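## Task

Using forceps T1 on the cap, take red vial 2 from well F2 of rack R1 and set it upright on the floor of well C8 in tube carrier TC. Afterwards T1 must rest in holder H1 with both tips in a single slot, and H1 must sit flat on its base. Every other vial must still stand in its own well, and R1 and TC must stay seated in their nests. Nothing may count as placed if the robot is what keeps it there, so release everything and move the grippers away at the end.

## Robot and tools

Robot: two arms, left_arm and right_arm, each with six revolute joints and a parallel two-finger gripper. Left_arm's base is at (-0.032, +0.322, 0) and right_arm's at (-0.013, -0.278, 0), both nearly unrotated. TC sits between the arms. Vials are handled with forceps T1, gripped by their caps; T1 lives in holder H1. Well labels (row letter, column number, a triangle marking A1) are printed on top of R1 and TC.

Frame: a single scene frame for everything. Origin on the table surface midway between the arms, +x out over the table, +z up, left_arm on the +y side. The arm names do not match left/right in images. On each gripper, the fingers extend along its own +z and separate along its own y. end_effector_position is the point between the finger pads, under 1 cm short of the tips. Reported hand positions may be a little off, worse at long reach.

The row: every motion command uses one flat list of 16 numbers covering both arms: left_arm x, y, z, qw, qx, qy, qz, opening, then right_arm in the same order. x, y, z are an absolute target position in metres in the scene frame; the quaternion is an absolute target orientation, w first, in the scene frame. Opening runs from -1 (closed) to +1 (fully open, 0.087 m) and is a target, not an offset. An arm that should stay still must get the exact pose from the result before it began holding, plus its intended opening, in every row; do not copy a drifted quaternion from later results.

Tools:
- execute_actions(actions, pictures). actions is a list with zero or one entry. Empty list: just report state. {"rows": [...], "steps": n}: up to 15 rows, n up to 15 control steps of 1/30 s each (default 15); one row per step, the last row repeating if rows run out. {"steps": n} alone: a wait of up to 300 steps measured from the previous result, so thinking time is included. pictures (boolean) toggles camera images. A refused call sends nothing.
- move(target, speed). target is one 16-number row as above; each gripper travels in a straight line to its pose, both finishing together, lasting 0.5 to 10 s (cut off at 10 s). speed is the path's top speed in m/s, 0.002 to 0.5, default 0.25; rotation is capped at twice that value in rad/s. Opening is applied when the move starts. Paths ignore obstacles and the other arm.
- wait(seconds): 0 to 10 s of simulation with no new command.
- zoom_image(camera, region): enlarges [x0, y0, x1, y1] pixels (at most 504 by 504) of the latest image from cam_head_left, cam_head_right, cam_left_wrist or cam_right_wrist (each 896x504).
- read_manual(section): only licence texts; does not move anything.


Limits on commands: a call is refused if any target lies over 0.6 m from that arm's last reported position along any axis of its gripper. Each control step, the command is clipped to within 70 mm and 16 degrees of the measured pose; if both cannot be met, position wins. Joint friction can leave the gripper up to about 31 mm from the command, and tiny commands may not move it. After an action ends, an arm continues only to its last clipped pose, so long reaches need several actions. Elbows cannot fully straighten. Joint ranges (rad): waist -2.618 to 3.054, shoulder 0 to 3.142, elbow 0 to 3.142, wrist pitch -1.571 to 1.571, wrist yaw -1.571 to 1.571, wrist roll -2.094 to 2.094.

Results: a state line per arm with position and quaternion; grip_measured on the same scale as opening (the last joint position is the opening in metres; readings may be off by about 1 mm per gripper). A "Hand target" line shows where the controller is heading. HELD marks steps where the clearance check withheld your command; "pose unreachable" names the arm it altered. move adds a "move:" line with an ending (done, off_target, moving, held, fault), the limits that applied (paced = pose clipped, held = some steps blocked, after which the arm may surge faster than speed), and each gripper's remaining distance. If only one arm is named, the other finished. FAULT lines report arm stops; MOTOR HOT warns from 75 °C, 90 °C stops that arm for 10 s, and at 100 °C the arm goes limp and falls. Holding loads heats motors, so avoid long static grips.

Gripping: command an opening about 0.02 below grip_measured for a firm hold, less for a lighter one; each pad gives about 20 N. Closing fast squeezes harder and can bounce the fingers open.

The simulation keeps running while you think. Occasional tugs on held parts or pushes on loose objects may happen. Avoid: dropping vials or T1, knocking anything off the table, fast contacts or targets far beyond a contact (they press hard), and collisions or pressing between the arms. Finish by opening and withdrawing both grippers.

Each tool is called after "Request:" as name(argument=value, ...) on one line, values as JSON.

## Session

Request:
execute_actions(actions=[])

Scene clock: 0.00 s of 12600.00 s.
left_arm: end_effector_position=(+0.4259, +0.6075, +0.3908) grip_measured=+0.987 end_effector_quat_wxyz=(-0.487, +0.809, -0.282, +0.171) | right_arm: end_effector_position=(+0.3418, -0.0740, +0.2461) grip_measured=+0.996 end_effector_quat_wxyz=(-0.020, +0.527, +0.723, +0.446)
Joint positions: left_arm=[ 0.493  1.925  2.313 -0.904 -0.329 -1.754  0.087] | right_arm=[ 0.194  1.49   1.284 -0.618 -0.609  1.693  0.087]
Joint velocities: left_arm=[-0.007  0.007 -0.012 -0.007 -0.095 -0.037  0.001] | right_arm=[-0.002 -0.002 -0.002 -0.022 -0.022  0.007  0.   ]
Hand target (left_arm): +0.426, +0.608, +0.391; -0.487, +0.809, -0.282, +0.171
Hand target (right_arm): +0.342, -0.074, +0.246; -0.020, +0.527, +0.723, +0.446

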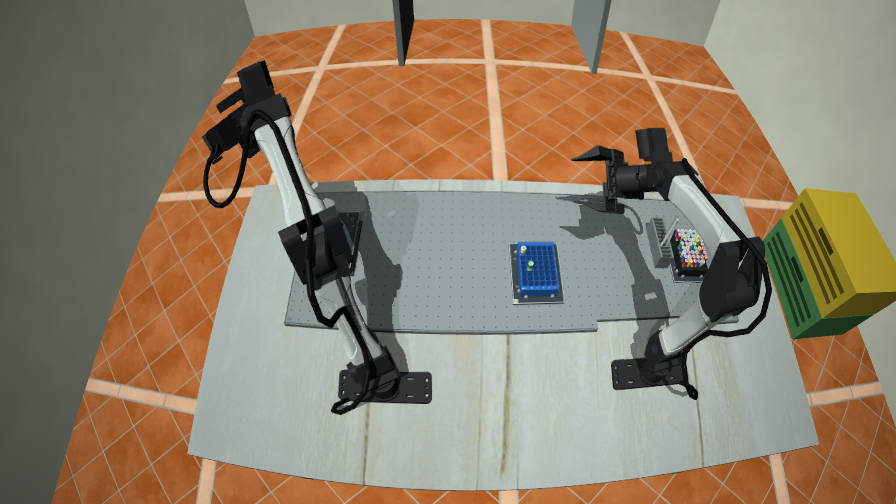

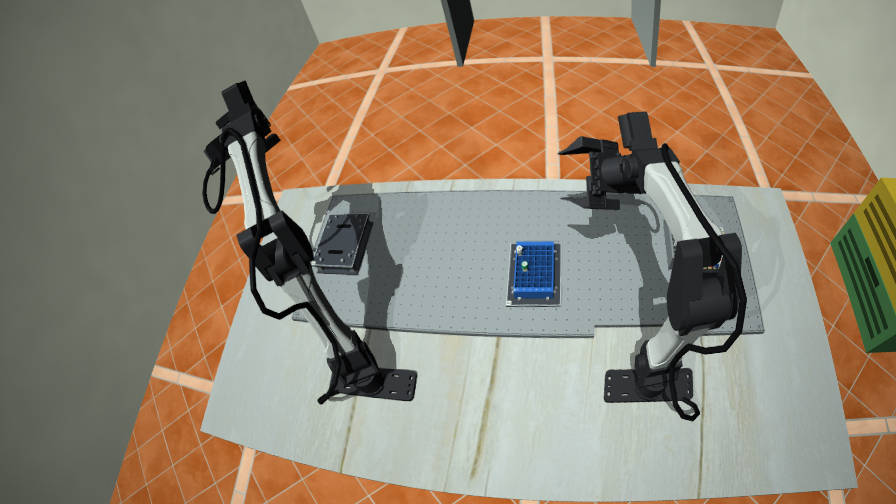

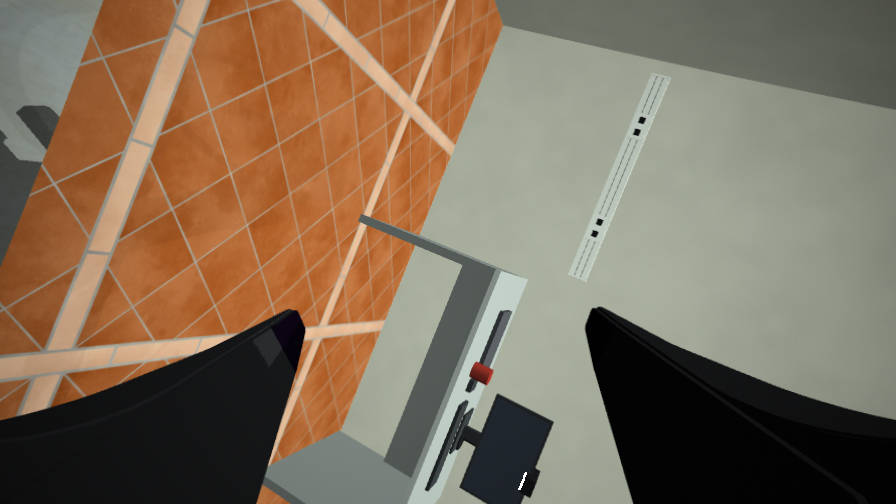

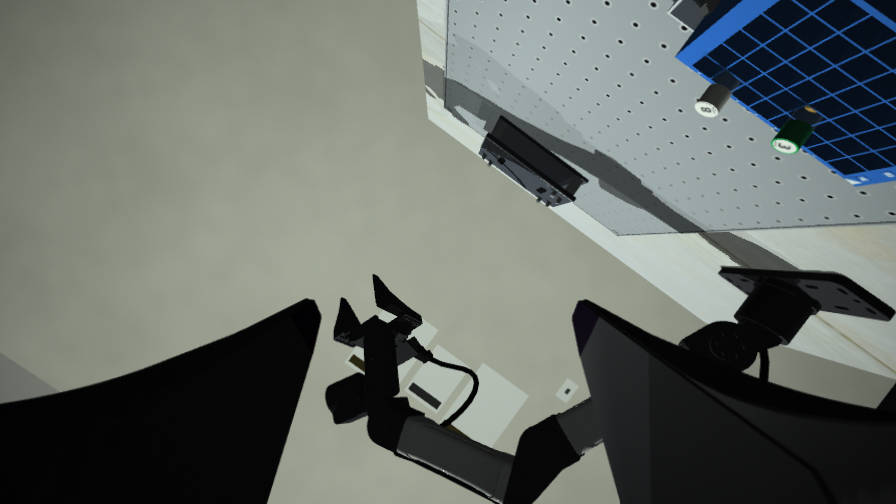

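Request:
zoom_image(camera="cam_head_left", region=[620, 200, 740, 290])

Request:
zoom_image(camera="cam_head_left", region=[490, 230, 590, 310])

Region (620, 200, 740, 290) of cam_head_left's 896x504 image, scaled by 4.200, with more detail than that image has; it fills the top 378 rows of this view, and the rest is white.

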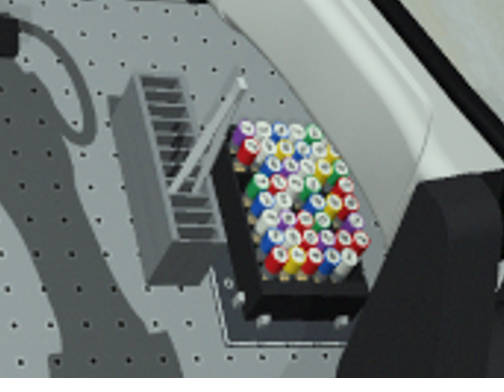

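Region (490, 230, 590, 310) of cam_head_left's 896x504 image, scaled by 5.040, with more detail than that image has; it fills the top 403 rows of this view, and the rest is white.

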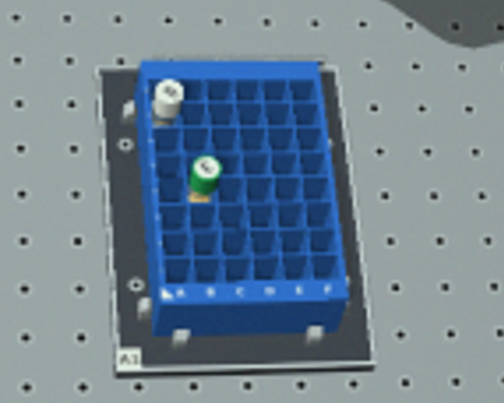

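Request:
move(target=[0.426,0.608,0.391,-0.487,0.809,-0.282,0.171,1,0.24,-0.36,0.27,0.5,0,0.866,0,1])

Scene clock: 7.10 s of 12600.00 s.
left_arm: end_effector_position=(+0.4259, +0.6075, +0.3908) grip_measured=+0.987 end_effector_quat_wxyz=(-0.487, +0.809, -0.282, +0.171) | right_arm: end_effector_position=(+0.2427, -0.3628, +0.2710) grip_measured=+0.996 end_effector_quat_wxyz=(+0.485, +0.000, +0.875, -0.006)
Joint positions: left_arm=[ 0.493  1.925  2.313 -0.904 -0.329 -1.754  0.087] | right_arm=[-0.562  0.959  1.186 -0.861 -0.464 -0.331  0.087]
Joint velocities: left_arm=[ 0.002  0.002 -0.002 -0.066 -0.051  0.007 -0.   ] | right_arm=[-0.017 -0.007 -0.007 -0.022 -0.066 -0.037 -0.   ]
Hand target (left_arm): +0.426, +0.608, +0.391; -0.487, +0.809, -0.282, +0.171
Hand target (right_arm): +0.242, -0.364, +0.271; +0.493, -0.004, +0.870, -0.010
Off the commanded pose (left_arm): 0.001 m, 0 deg.
Off the commanded pose (right_arm): 0.004 m, 2 deg.
move: done

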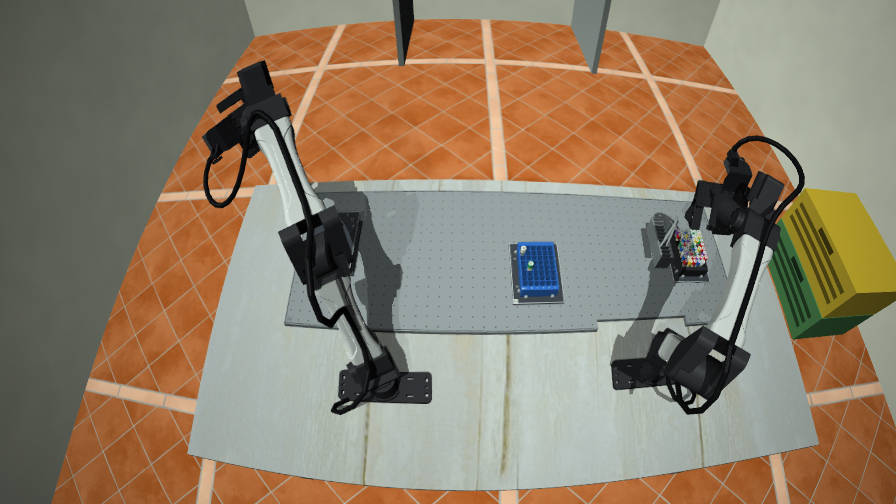

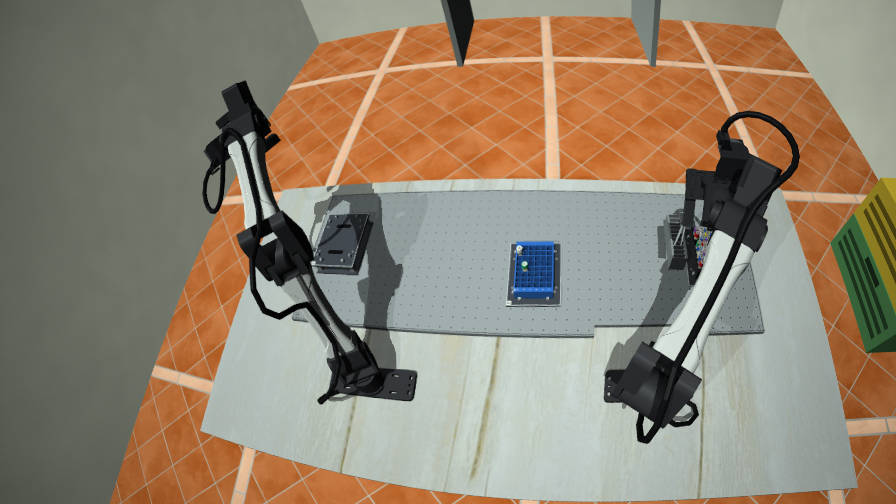

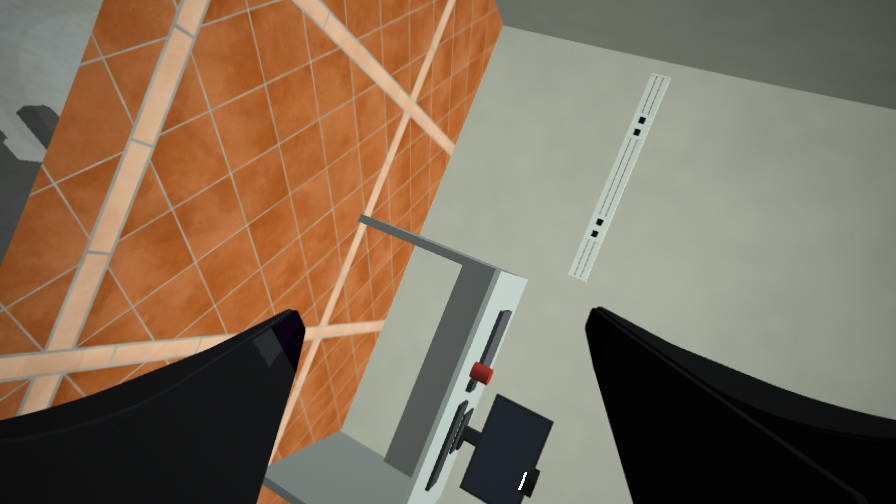

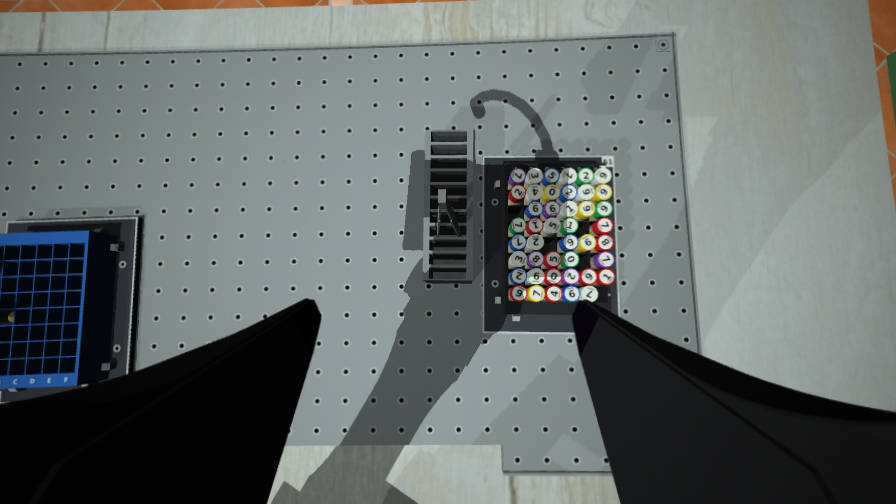

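Request:
move(target=[0.426,0.608,0.391,-0.487,0.809,-0.282,0.171,1,0.25,-0.363,0.15,0.643,0,0.766,0,0.2])

Scene clock: 11.37 s of 12600.00 s.
left_arm: end_effector_position=(+0.4259, +0.6075, +0.3908) grip_measured=+0.987 end_effector_quat_wxyz=(-0.487, +0.809, -0.282, +0.171) | right_arm: end_effector_position=(+0.2507, -0.3646, +0.1568) grip_measured=+0.200 end_effector_quat_wxyz=(+0.643, +0.000, +0.766, -0.009)
Joint positions: left_arm=[ 0.493  1.925  2.313 -0.904 -0.329 -1.754  0.087] | right_arm=[-0.7    0.625  0.293  0.107 -0.681 -0.156  0.053]
Joint velocities: left_arm=[ 0.002  0.002 -0.022  0.007 -0.051 -0.081  0.   ] | right_arm=[-0.007 -0.012 -0.017 -0.007 -0.051  0.037 -0.002]
Hand target (left_arm): +0.426, +0.608, +0.391; -0.487, +0.809, -0.282, +0.171
Hand target (right_arm): +0.250, -0.363, +0.151; +0.643, +0.002, +0.766, -0.002
Off the commanded pose (left_arm): 0.001 m, 0 deg.
Off the commanded pose (right_arm): 0.007 m, 1 deg.
move: done

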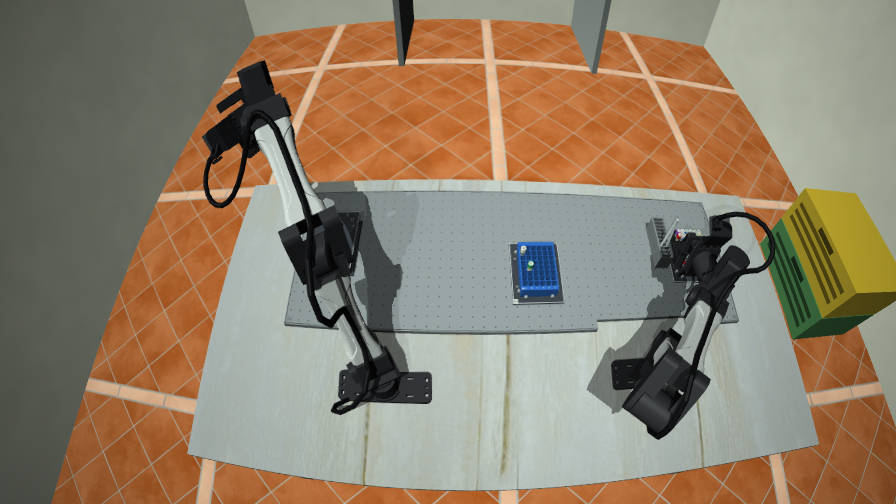

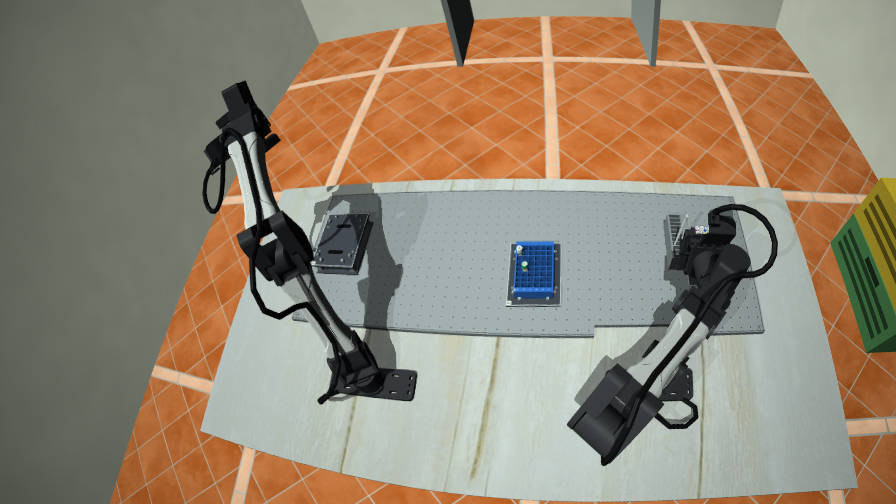

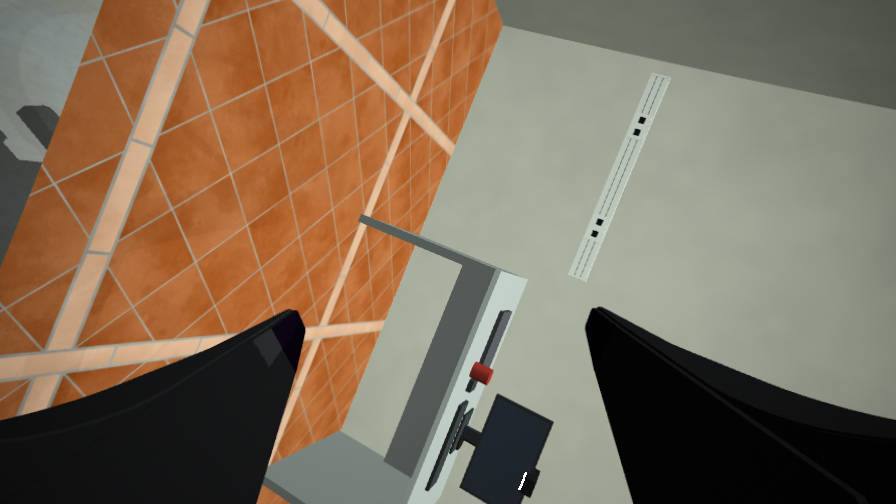

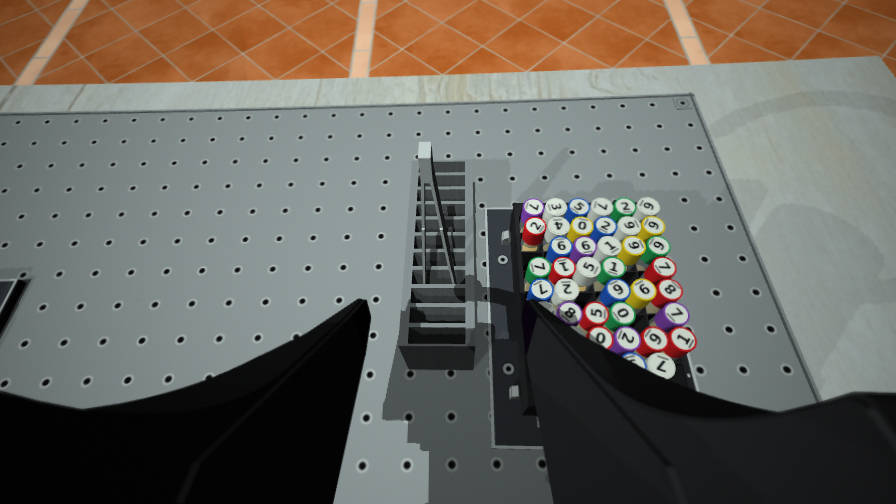

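Request:
move(target=[0.426,0.608,0.391,-0.487,0.809,-0.282,0.171,1,0.309,-0.359,0.115,0.301,0,0.954,0,0.0], speed=0.15)

Scene clock: 15.80 s of 12600.00 s.
left_arm: end_effector_position=(+0.4259, +0.6075, +0.3908) grip_measured=+0.987 end_effector_quat_wxyz=(-0.487, +0.809, -0.282, +0.171) | right_arm: end_effector_position=(+0.3079, -0.3589, +0.1108) grip_measured=+0.000 end_effector_quat_wxyz=(+0.306, -0.002, +0.952, +0.008)
Joint positions: left_arm=[ 0.493  1.925  2.313 -0.904 -0.329 -1.754  0.087] | right_arm=[-0.313  1.399  1.021 -0.599 -0.2   -0.263  0.044]
Joint velocities: left_arm=[-0.007  0.002 -0.017 -0.022 -0.007  0.051  0.001] | right_arm=[-0.017  0.007  0.002 -0.051  0.022  0.125  0.001]
Hand target (left_arm): +0.426, +0.608, +0.391; -0.487, +0.809, -0.282, +0.171
Hand target (right_arm): +0.312, -0.358, +0.114; +0.303, -0.005, +0.953, +0.004
Off the commanded pose (left_arm): 0.001 m, 0 deg.
Off the commanded pose (right_arm): 0.004 m, 1 deg.
move: done

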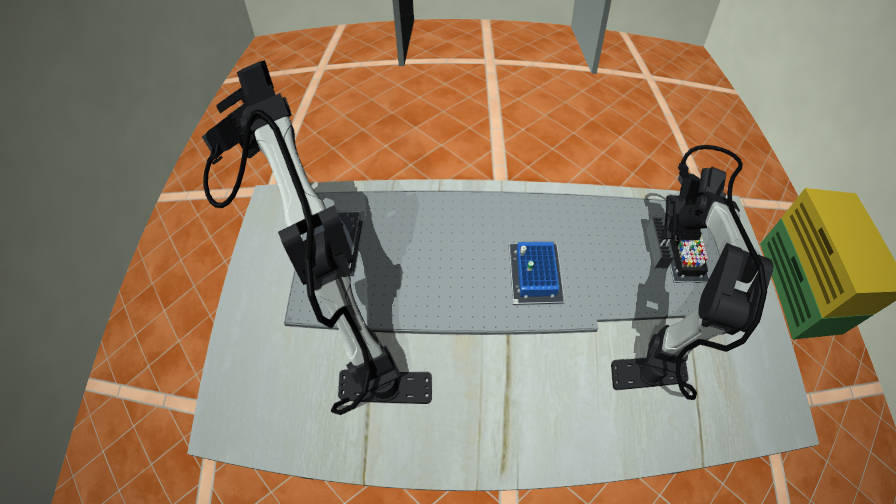

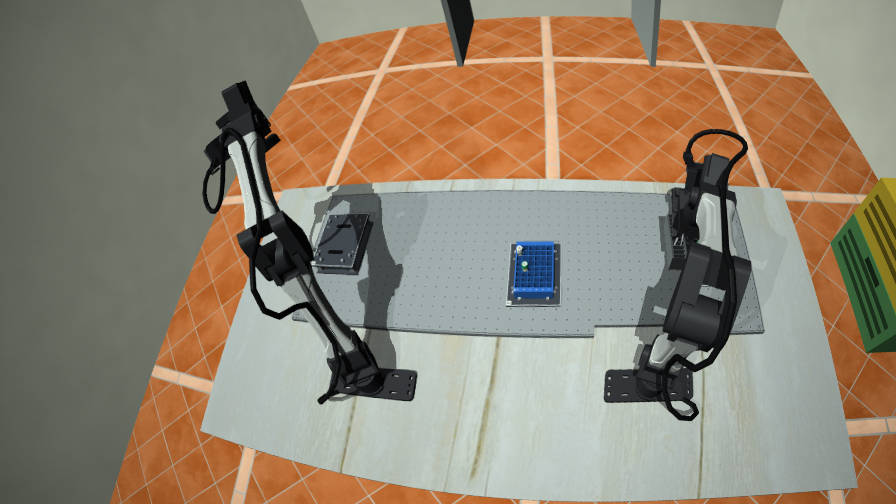

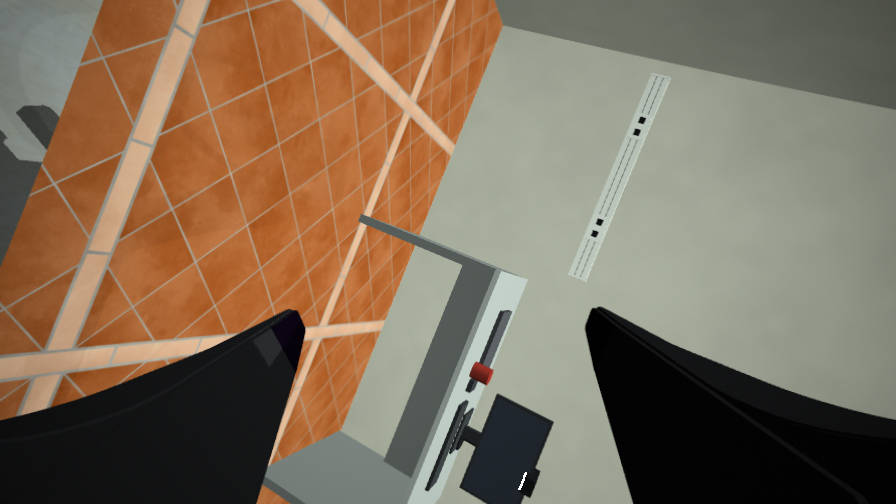

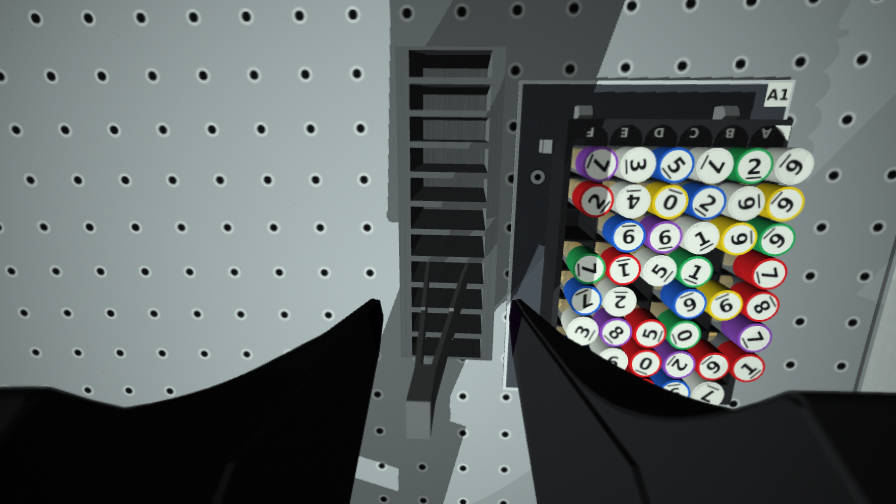

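Request:
move(target=[0.426,0.608,0.391,-0.487,0.809,-0.282,0.171,1,0.313,-0.356,0.111,0.301,0,0.954,0,-0.5], speed=0.02)

Request:
move(target=[0.426,0.608,0.391,-0.487,0.809,-0.282,0.171,1,0.313,-0.356,0.111,0.301,0,0.954,0,-0.76], speed=0.02)

Scene clock: 17.73 s of 12600.00 s.
left_arm: end_effector_position=(+0.4259, +0.6075, +0.3908) grip_measured=+0.987 end_effector_quat_wxyz=(-0.487, +0.809, -0.282, +0.171) | right_arm: end_effector_position=(+0.3081, -0.3559, +0.1103) grip_measured=-0.500 end_effector_quat_wxyz=(+0.303, -0.001, +0.953, +0.004)
Joint positions: left_arm=[ 0.493  1.925  2.313 -0.904 -0.329 -1.754  0.087] | right_arm=[-0.296  1.399  1.021 -0.601 -0.181 -0.25   0.022]
Joint velocities: left_arm=[ 0.012  0.002 -0.027  0.037  0.007  0.022 -0.   ] | right_arm=[-0.022 -0.027  0.007 -0.007 -0.022  0.037  0.001]
Hand target (left_arm): +0.426, +0.608, +0.391; -0.487, +0.809, -0.282, +0.171
Hand target (right_arm): +0.313, -0.356, +0.111; +0.301, -0.000, +0.954, +0.000
Off the commanded pose (left_arm): 0.001 m, 0 deg.
Off the commanded pose (right_arm): 0.005 m, 1 deg.
move: done

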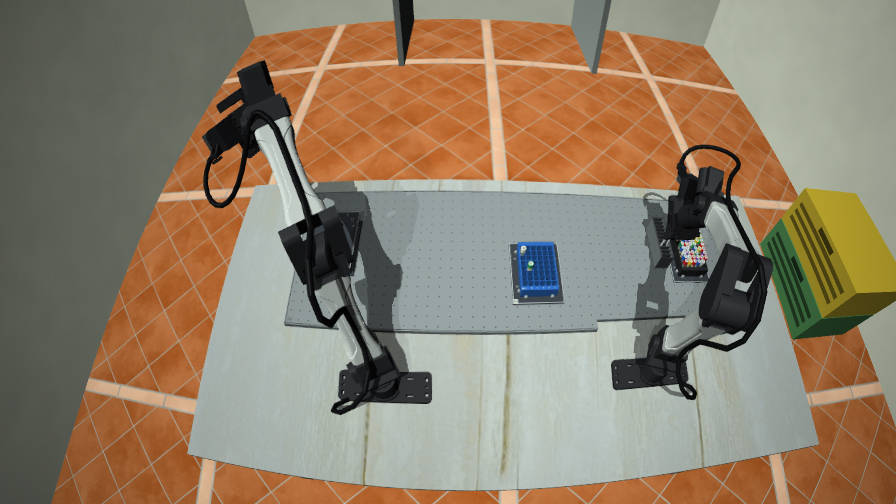

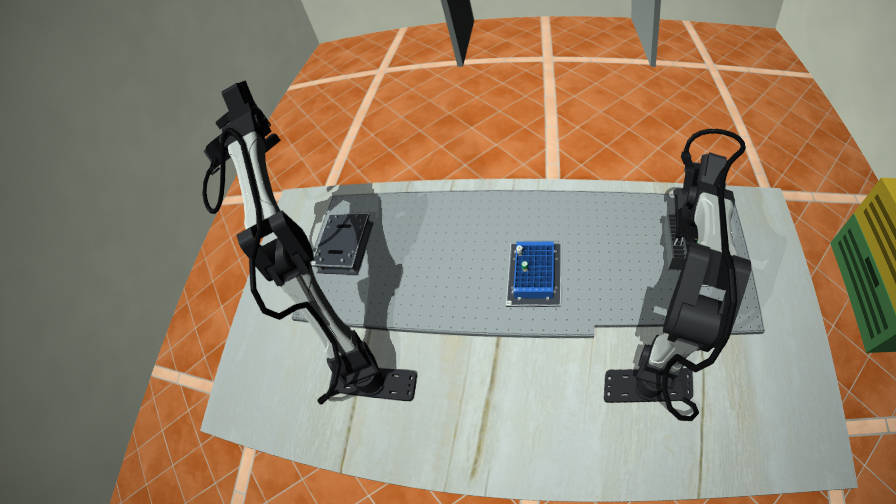

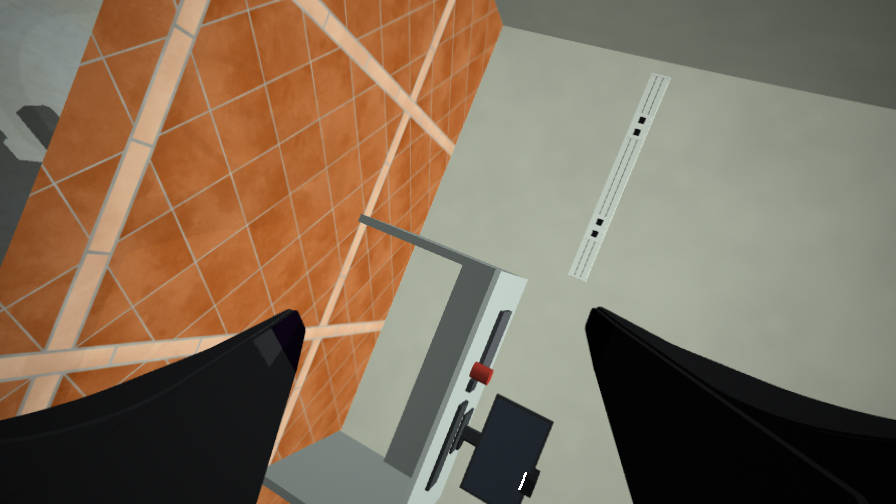

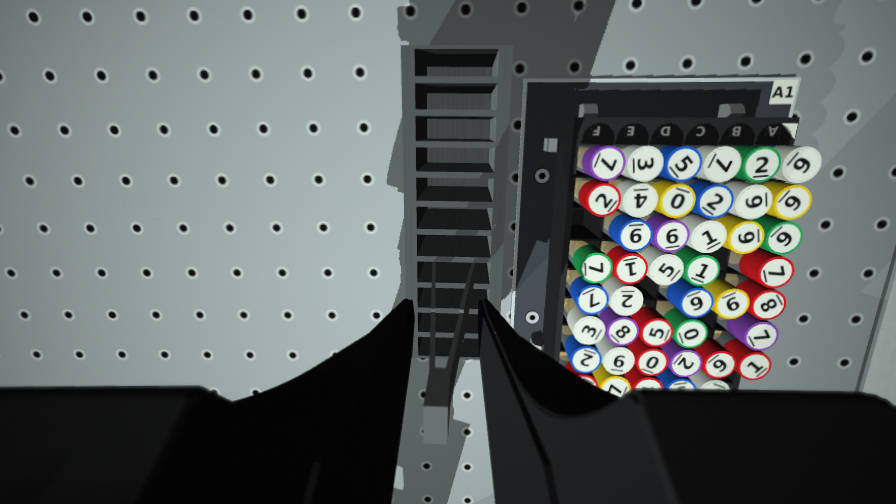

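Scene clock: 18.43 s of 12600.00 s.
left_arm: end_effector_position=(+0.4259, +0.6075, +0.3908) grip_measured=+0.987 end_effector_quat_wxyz=(-0.487, +0.809, -0.282, +0.171) | right_arm: end_effector_position=(+0.3081, -0.3561, +0.1102) grip_measured=-0.760 end_effector_quat_wxyz=(+0.303, +0.000, +0.953, +0.003)
Joint positions: left_arm=[ 0.493  1.925  2.313 -0.904 -0.329 -1.754  0.087] | right_arm=[-0.296  1.399  1.021 -0.601 -0.18  -0.248  0.011]
Joint velocities: left_arm=[-0.007  0.002 -0.027 -0.051 -0.022 -0.022 -0.001] | right_arm=[ 0.002 -0.007 -0.027 -0.007  0.007 -0.139  0.   ]
Hand target (left_arm): +0.426, +0.608, +0.391; -0.487, +0.809, -0.282, +0.171
Hand target (right_arm): +0.313, -0.356, +0.111; +0.301, +0.000, +0.954, +0.000
Off the commanded pose (left_arm): 0.001 m, 0 deg.
Off the commanded pose (right_arm): 0.005 m, 0 deg.
move: done

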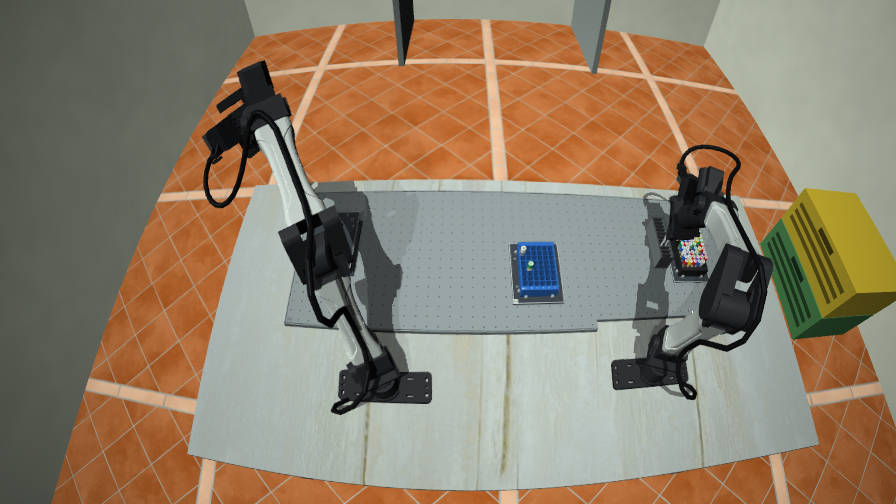

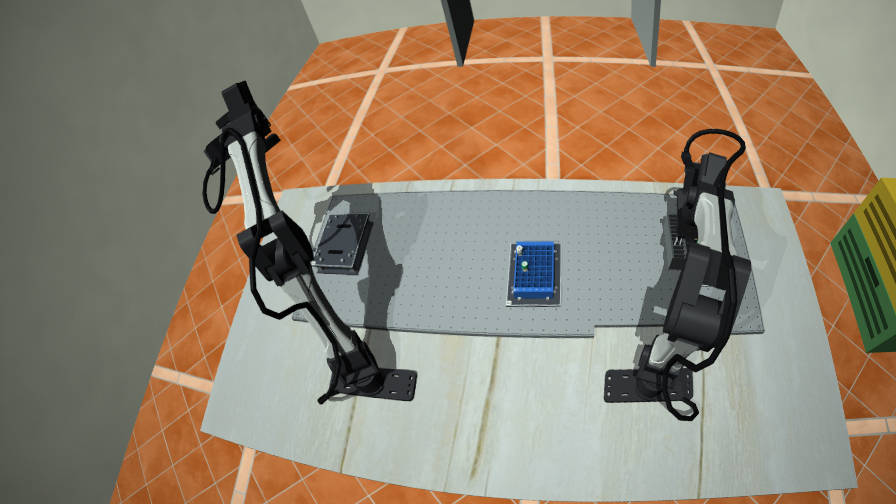

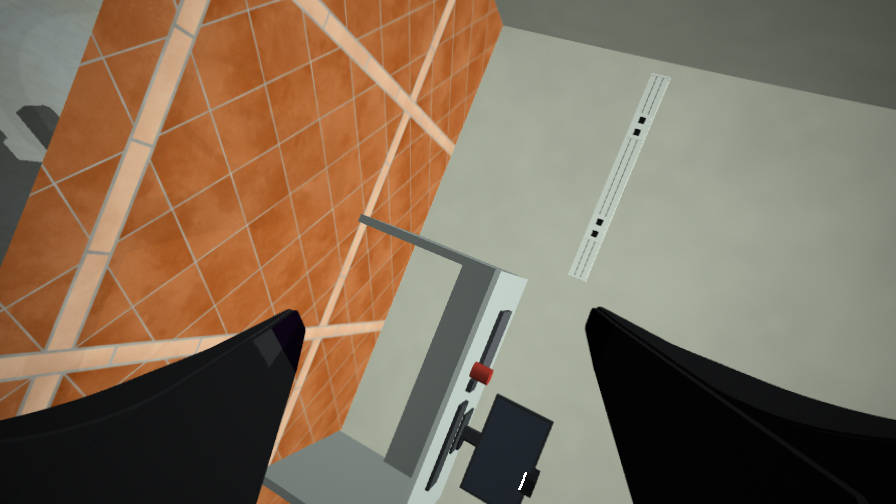

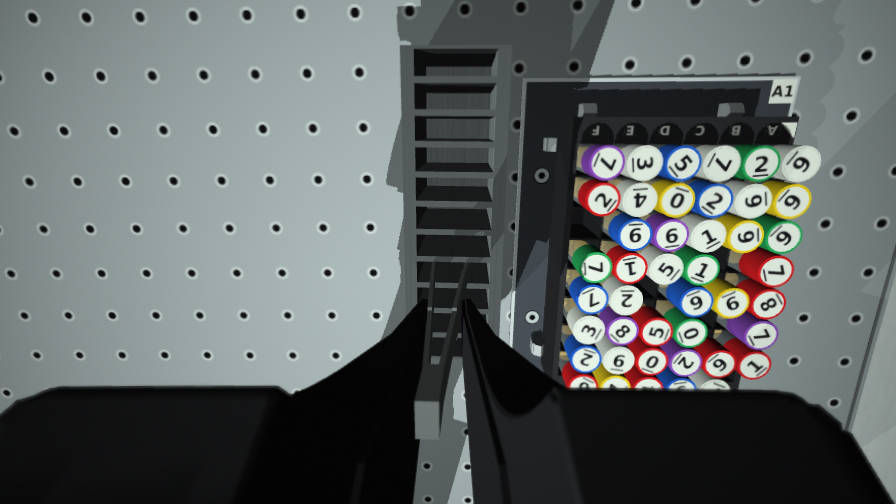

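Request:
move(target=[0.22,0.14,0.13,0.75,0.25,0.433,-0.433,1,0.309,-0.356,0.20,0.301,0,0.954,0,-0.79], speed=0.2)

Scene clock: 26.67 s of 12600.00 s.
left_arm: end_effector_position=(+0.2216, +0.1418, +0.1268) grip_measured=+0.987 end_effector_quat_wxyz=(+0.650, +0.303, +0.602, -0.352) | right_arm: end_effector_position=(+0.3047, -0.3551, +0.1961) grip_measured=-0.790 end_effector_quat_wxyz=(+0.302, +0.000, +0.953, +0.004)
Joint positions: left_arm=[-0.24   1.438  0.025  1.54   0.75  -0.117  0.087] | right_arm=[-0.296  1.399  1.364 -0.947 -0.179 -0.248  0.009]
Joint velocities: left_arm=[ 0.017  0.002  0.007 -0.037  0.037  0.037  0.   ] | right_arm=[ 0.002  0.007 -0.017  0.007 -0.066 -0.037  0.001]
Hand target (left_arm): +0.224, +0.143, +0.129; +0.655, +0.308, +0.596, -0.349
Hand target (right_arm): +0.308, -0.356, +0.200; +0.301, +0.000, +0.954, +0.000
Off the commanded pose (left_arm): 0.004 m, 25 deg; orientation clipped at the last step of the last action.
Off the commanded pose (right_arm): 0.006 m, 0 deg.
joint sent to its limit (left arm) — the command would take joint 4 (wrist pitch) past its upper limit, so that joint was sent only as far as its limit.
move: off_target (left_arm); limits=paced

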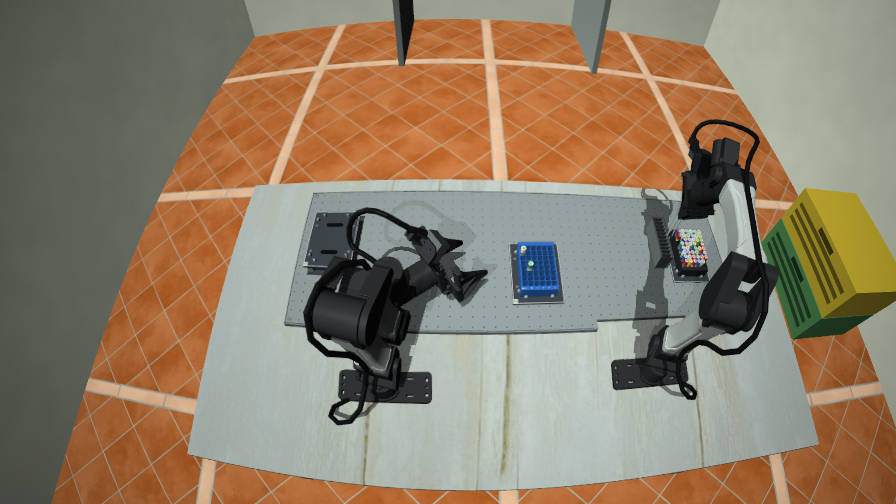

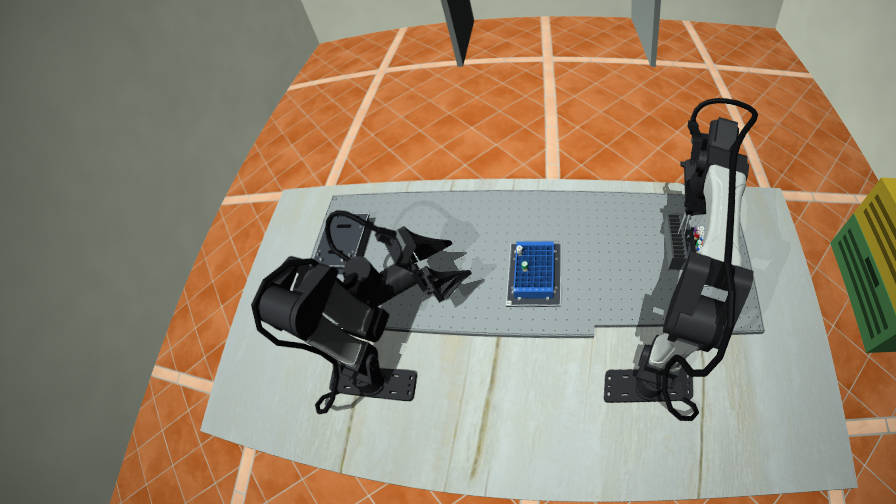

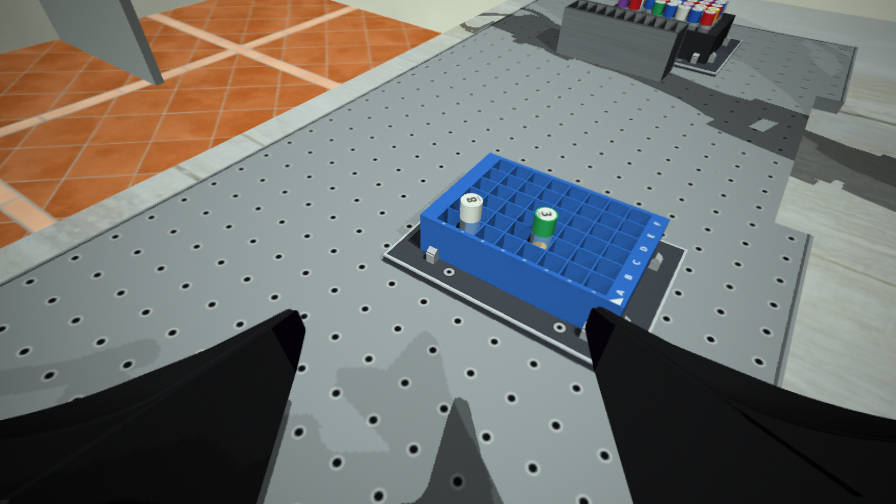

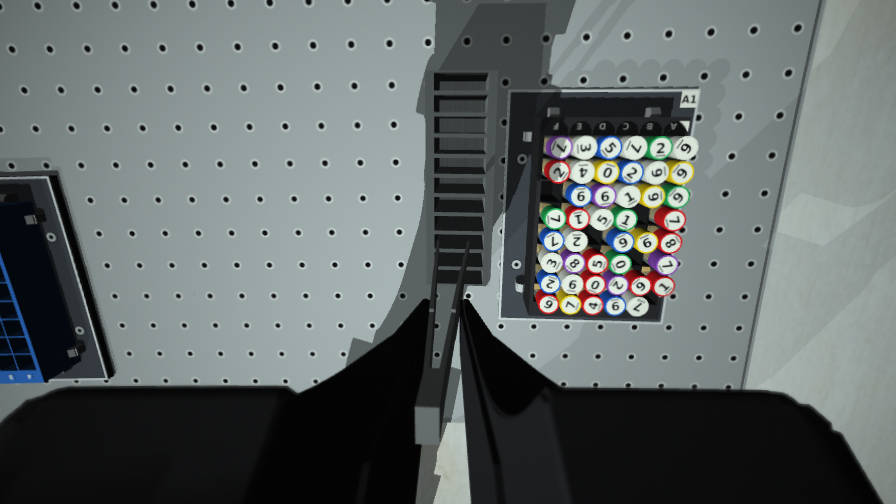

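Request:
move(target=[0.2216,0.1418,0.1268,0.65,0.303,0.602,-0.352,1,0.342,-0.410,0.19,0.278,0.365,0.881,-0.115,-0.79], speed=0.15)

Request:
zoom_image(camera="cam_head_left", region=[640, 190, 740, 270])

Scene clock: 31.60 s of 12600.00 s.
left_arm: end_effector_position=(+0.2208, +0.1414, +0.1265) grip_measured=+0.987 end_effector_quat_wxyz=(+0.649, +0.305, +0.601, -0.353) | right_arm: end_effector_position=(+0.3384, -0.4104, +0.1871) grip_measured=-0.790 end_effector_quat_wxyz=(+0.275, +0.364, +0.883, -0.111)
Joint positions: left_arm=[-0.24   1.439  0.025  1.54   0.757 -0.115  0.087] | right_arm=[-0.272  1.608  1.533 -0.952  0.273  0.427  0.009]
Joint velocities: left_arm=[ 0.007 -0.002  0.007  0.022  0.081 -0.007 -0.001] | right_arm=[ 0.007 -0.002  0.022 -0.022  0.037  0.007 -0.   ]
Hand target (left_arm): +0.222, +0.142, +0.127; +0.650, +0.303, +0.602, -0.352
Hand target (right_arm): +0.342, -0.409, +0.191; +0.276, +0.365, +0.882, -0.114
Off the commanded pose (left_arm): 0.001 m, 0 deg.
Off the commanded pose (right_arm): 0.005 m, 1 deg.
move: done

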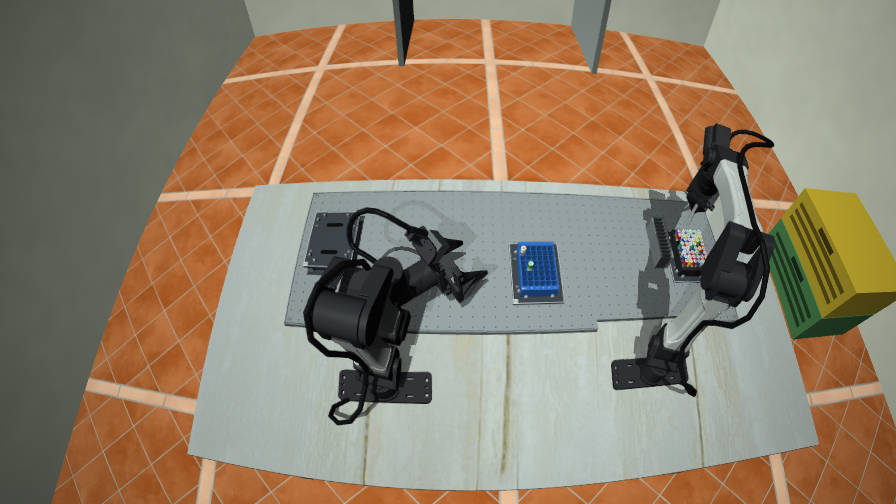

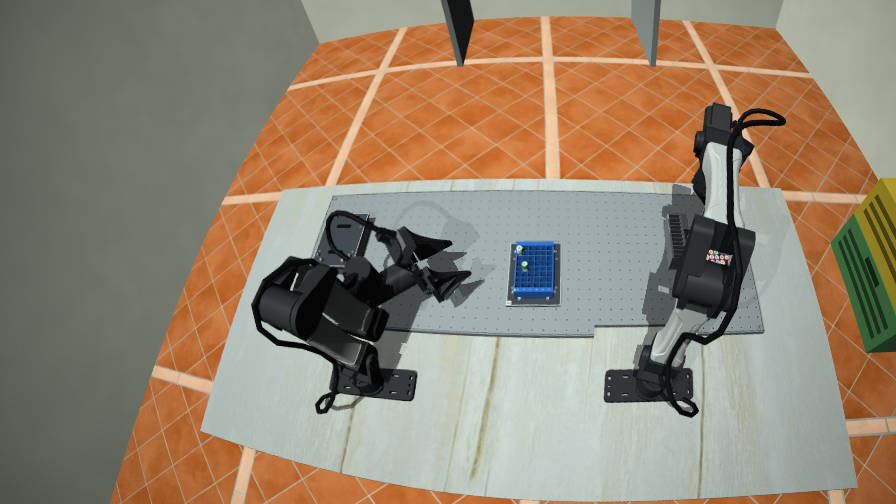

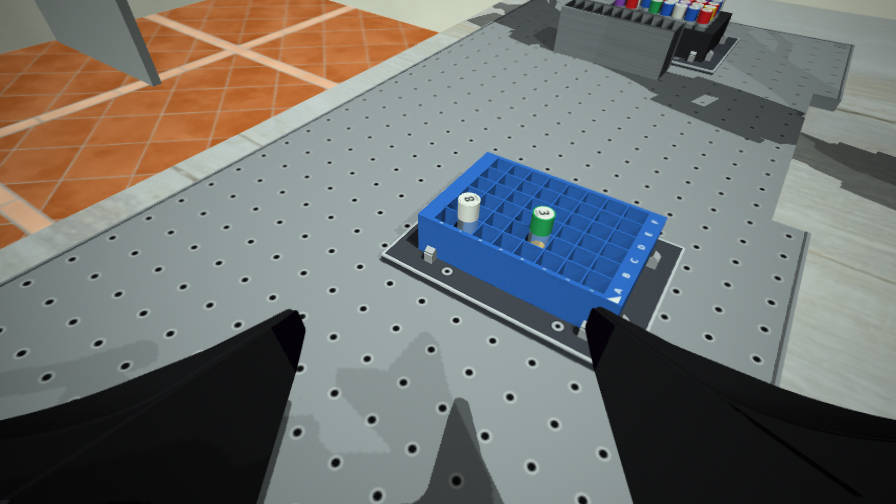

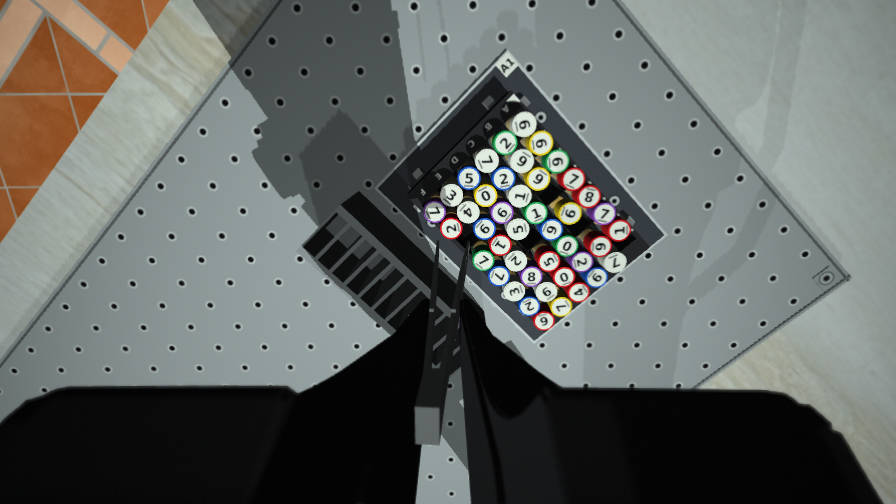

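Region (640, 190, 740, 270) of cam_head_left's 896x504 image, scaled by 5.040, with more detail than that image has; it fills the top 403 rows of this view, and the rest is white.

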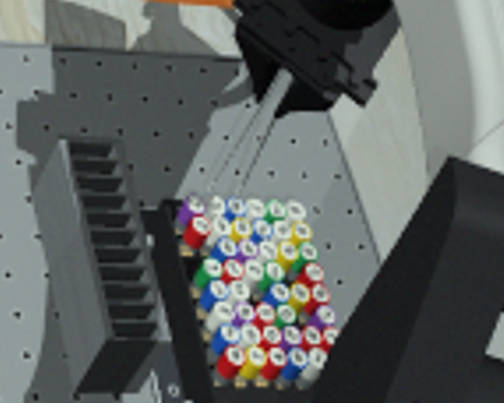

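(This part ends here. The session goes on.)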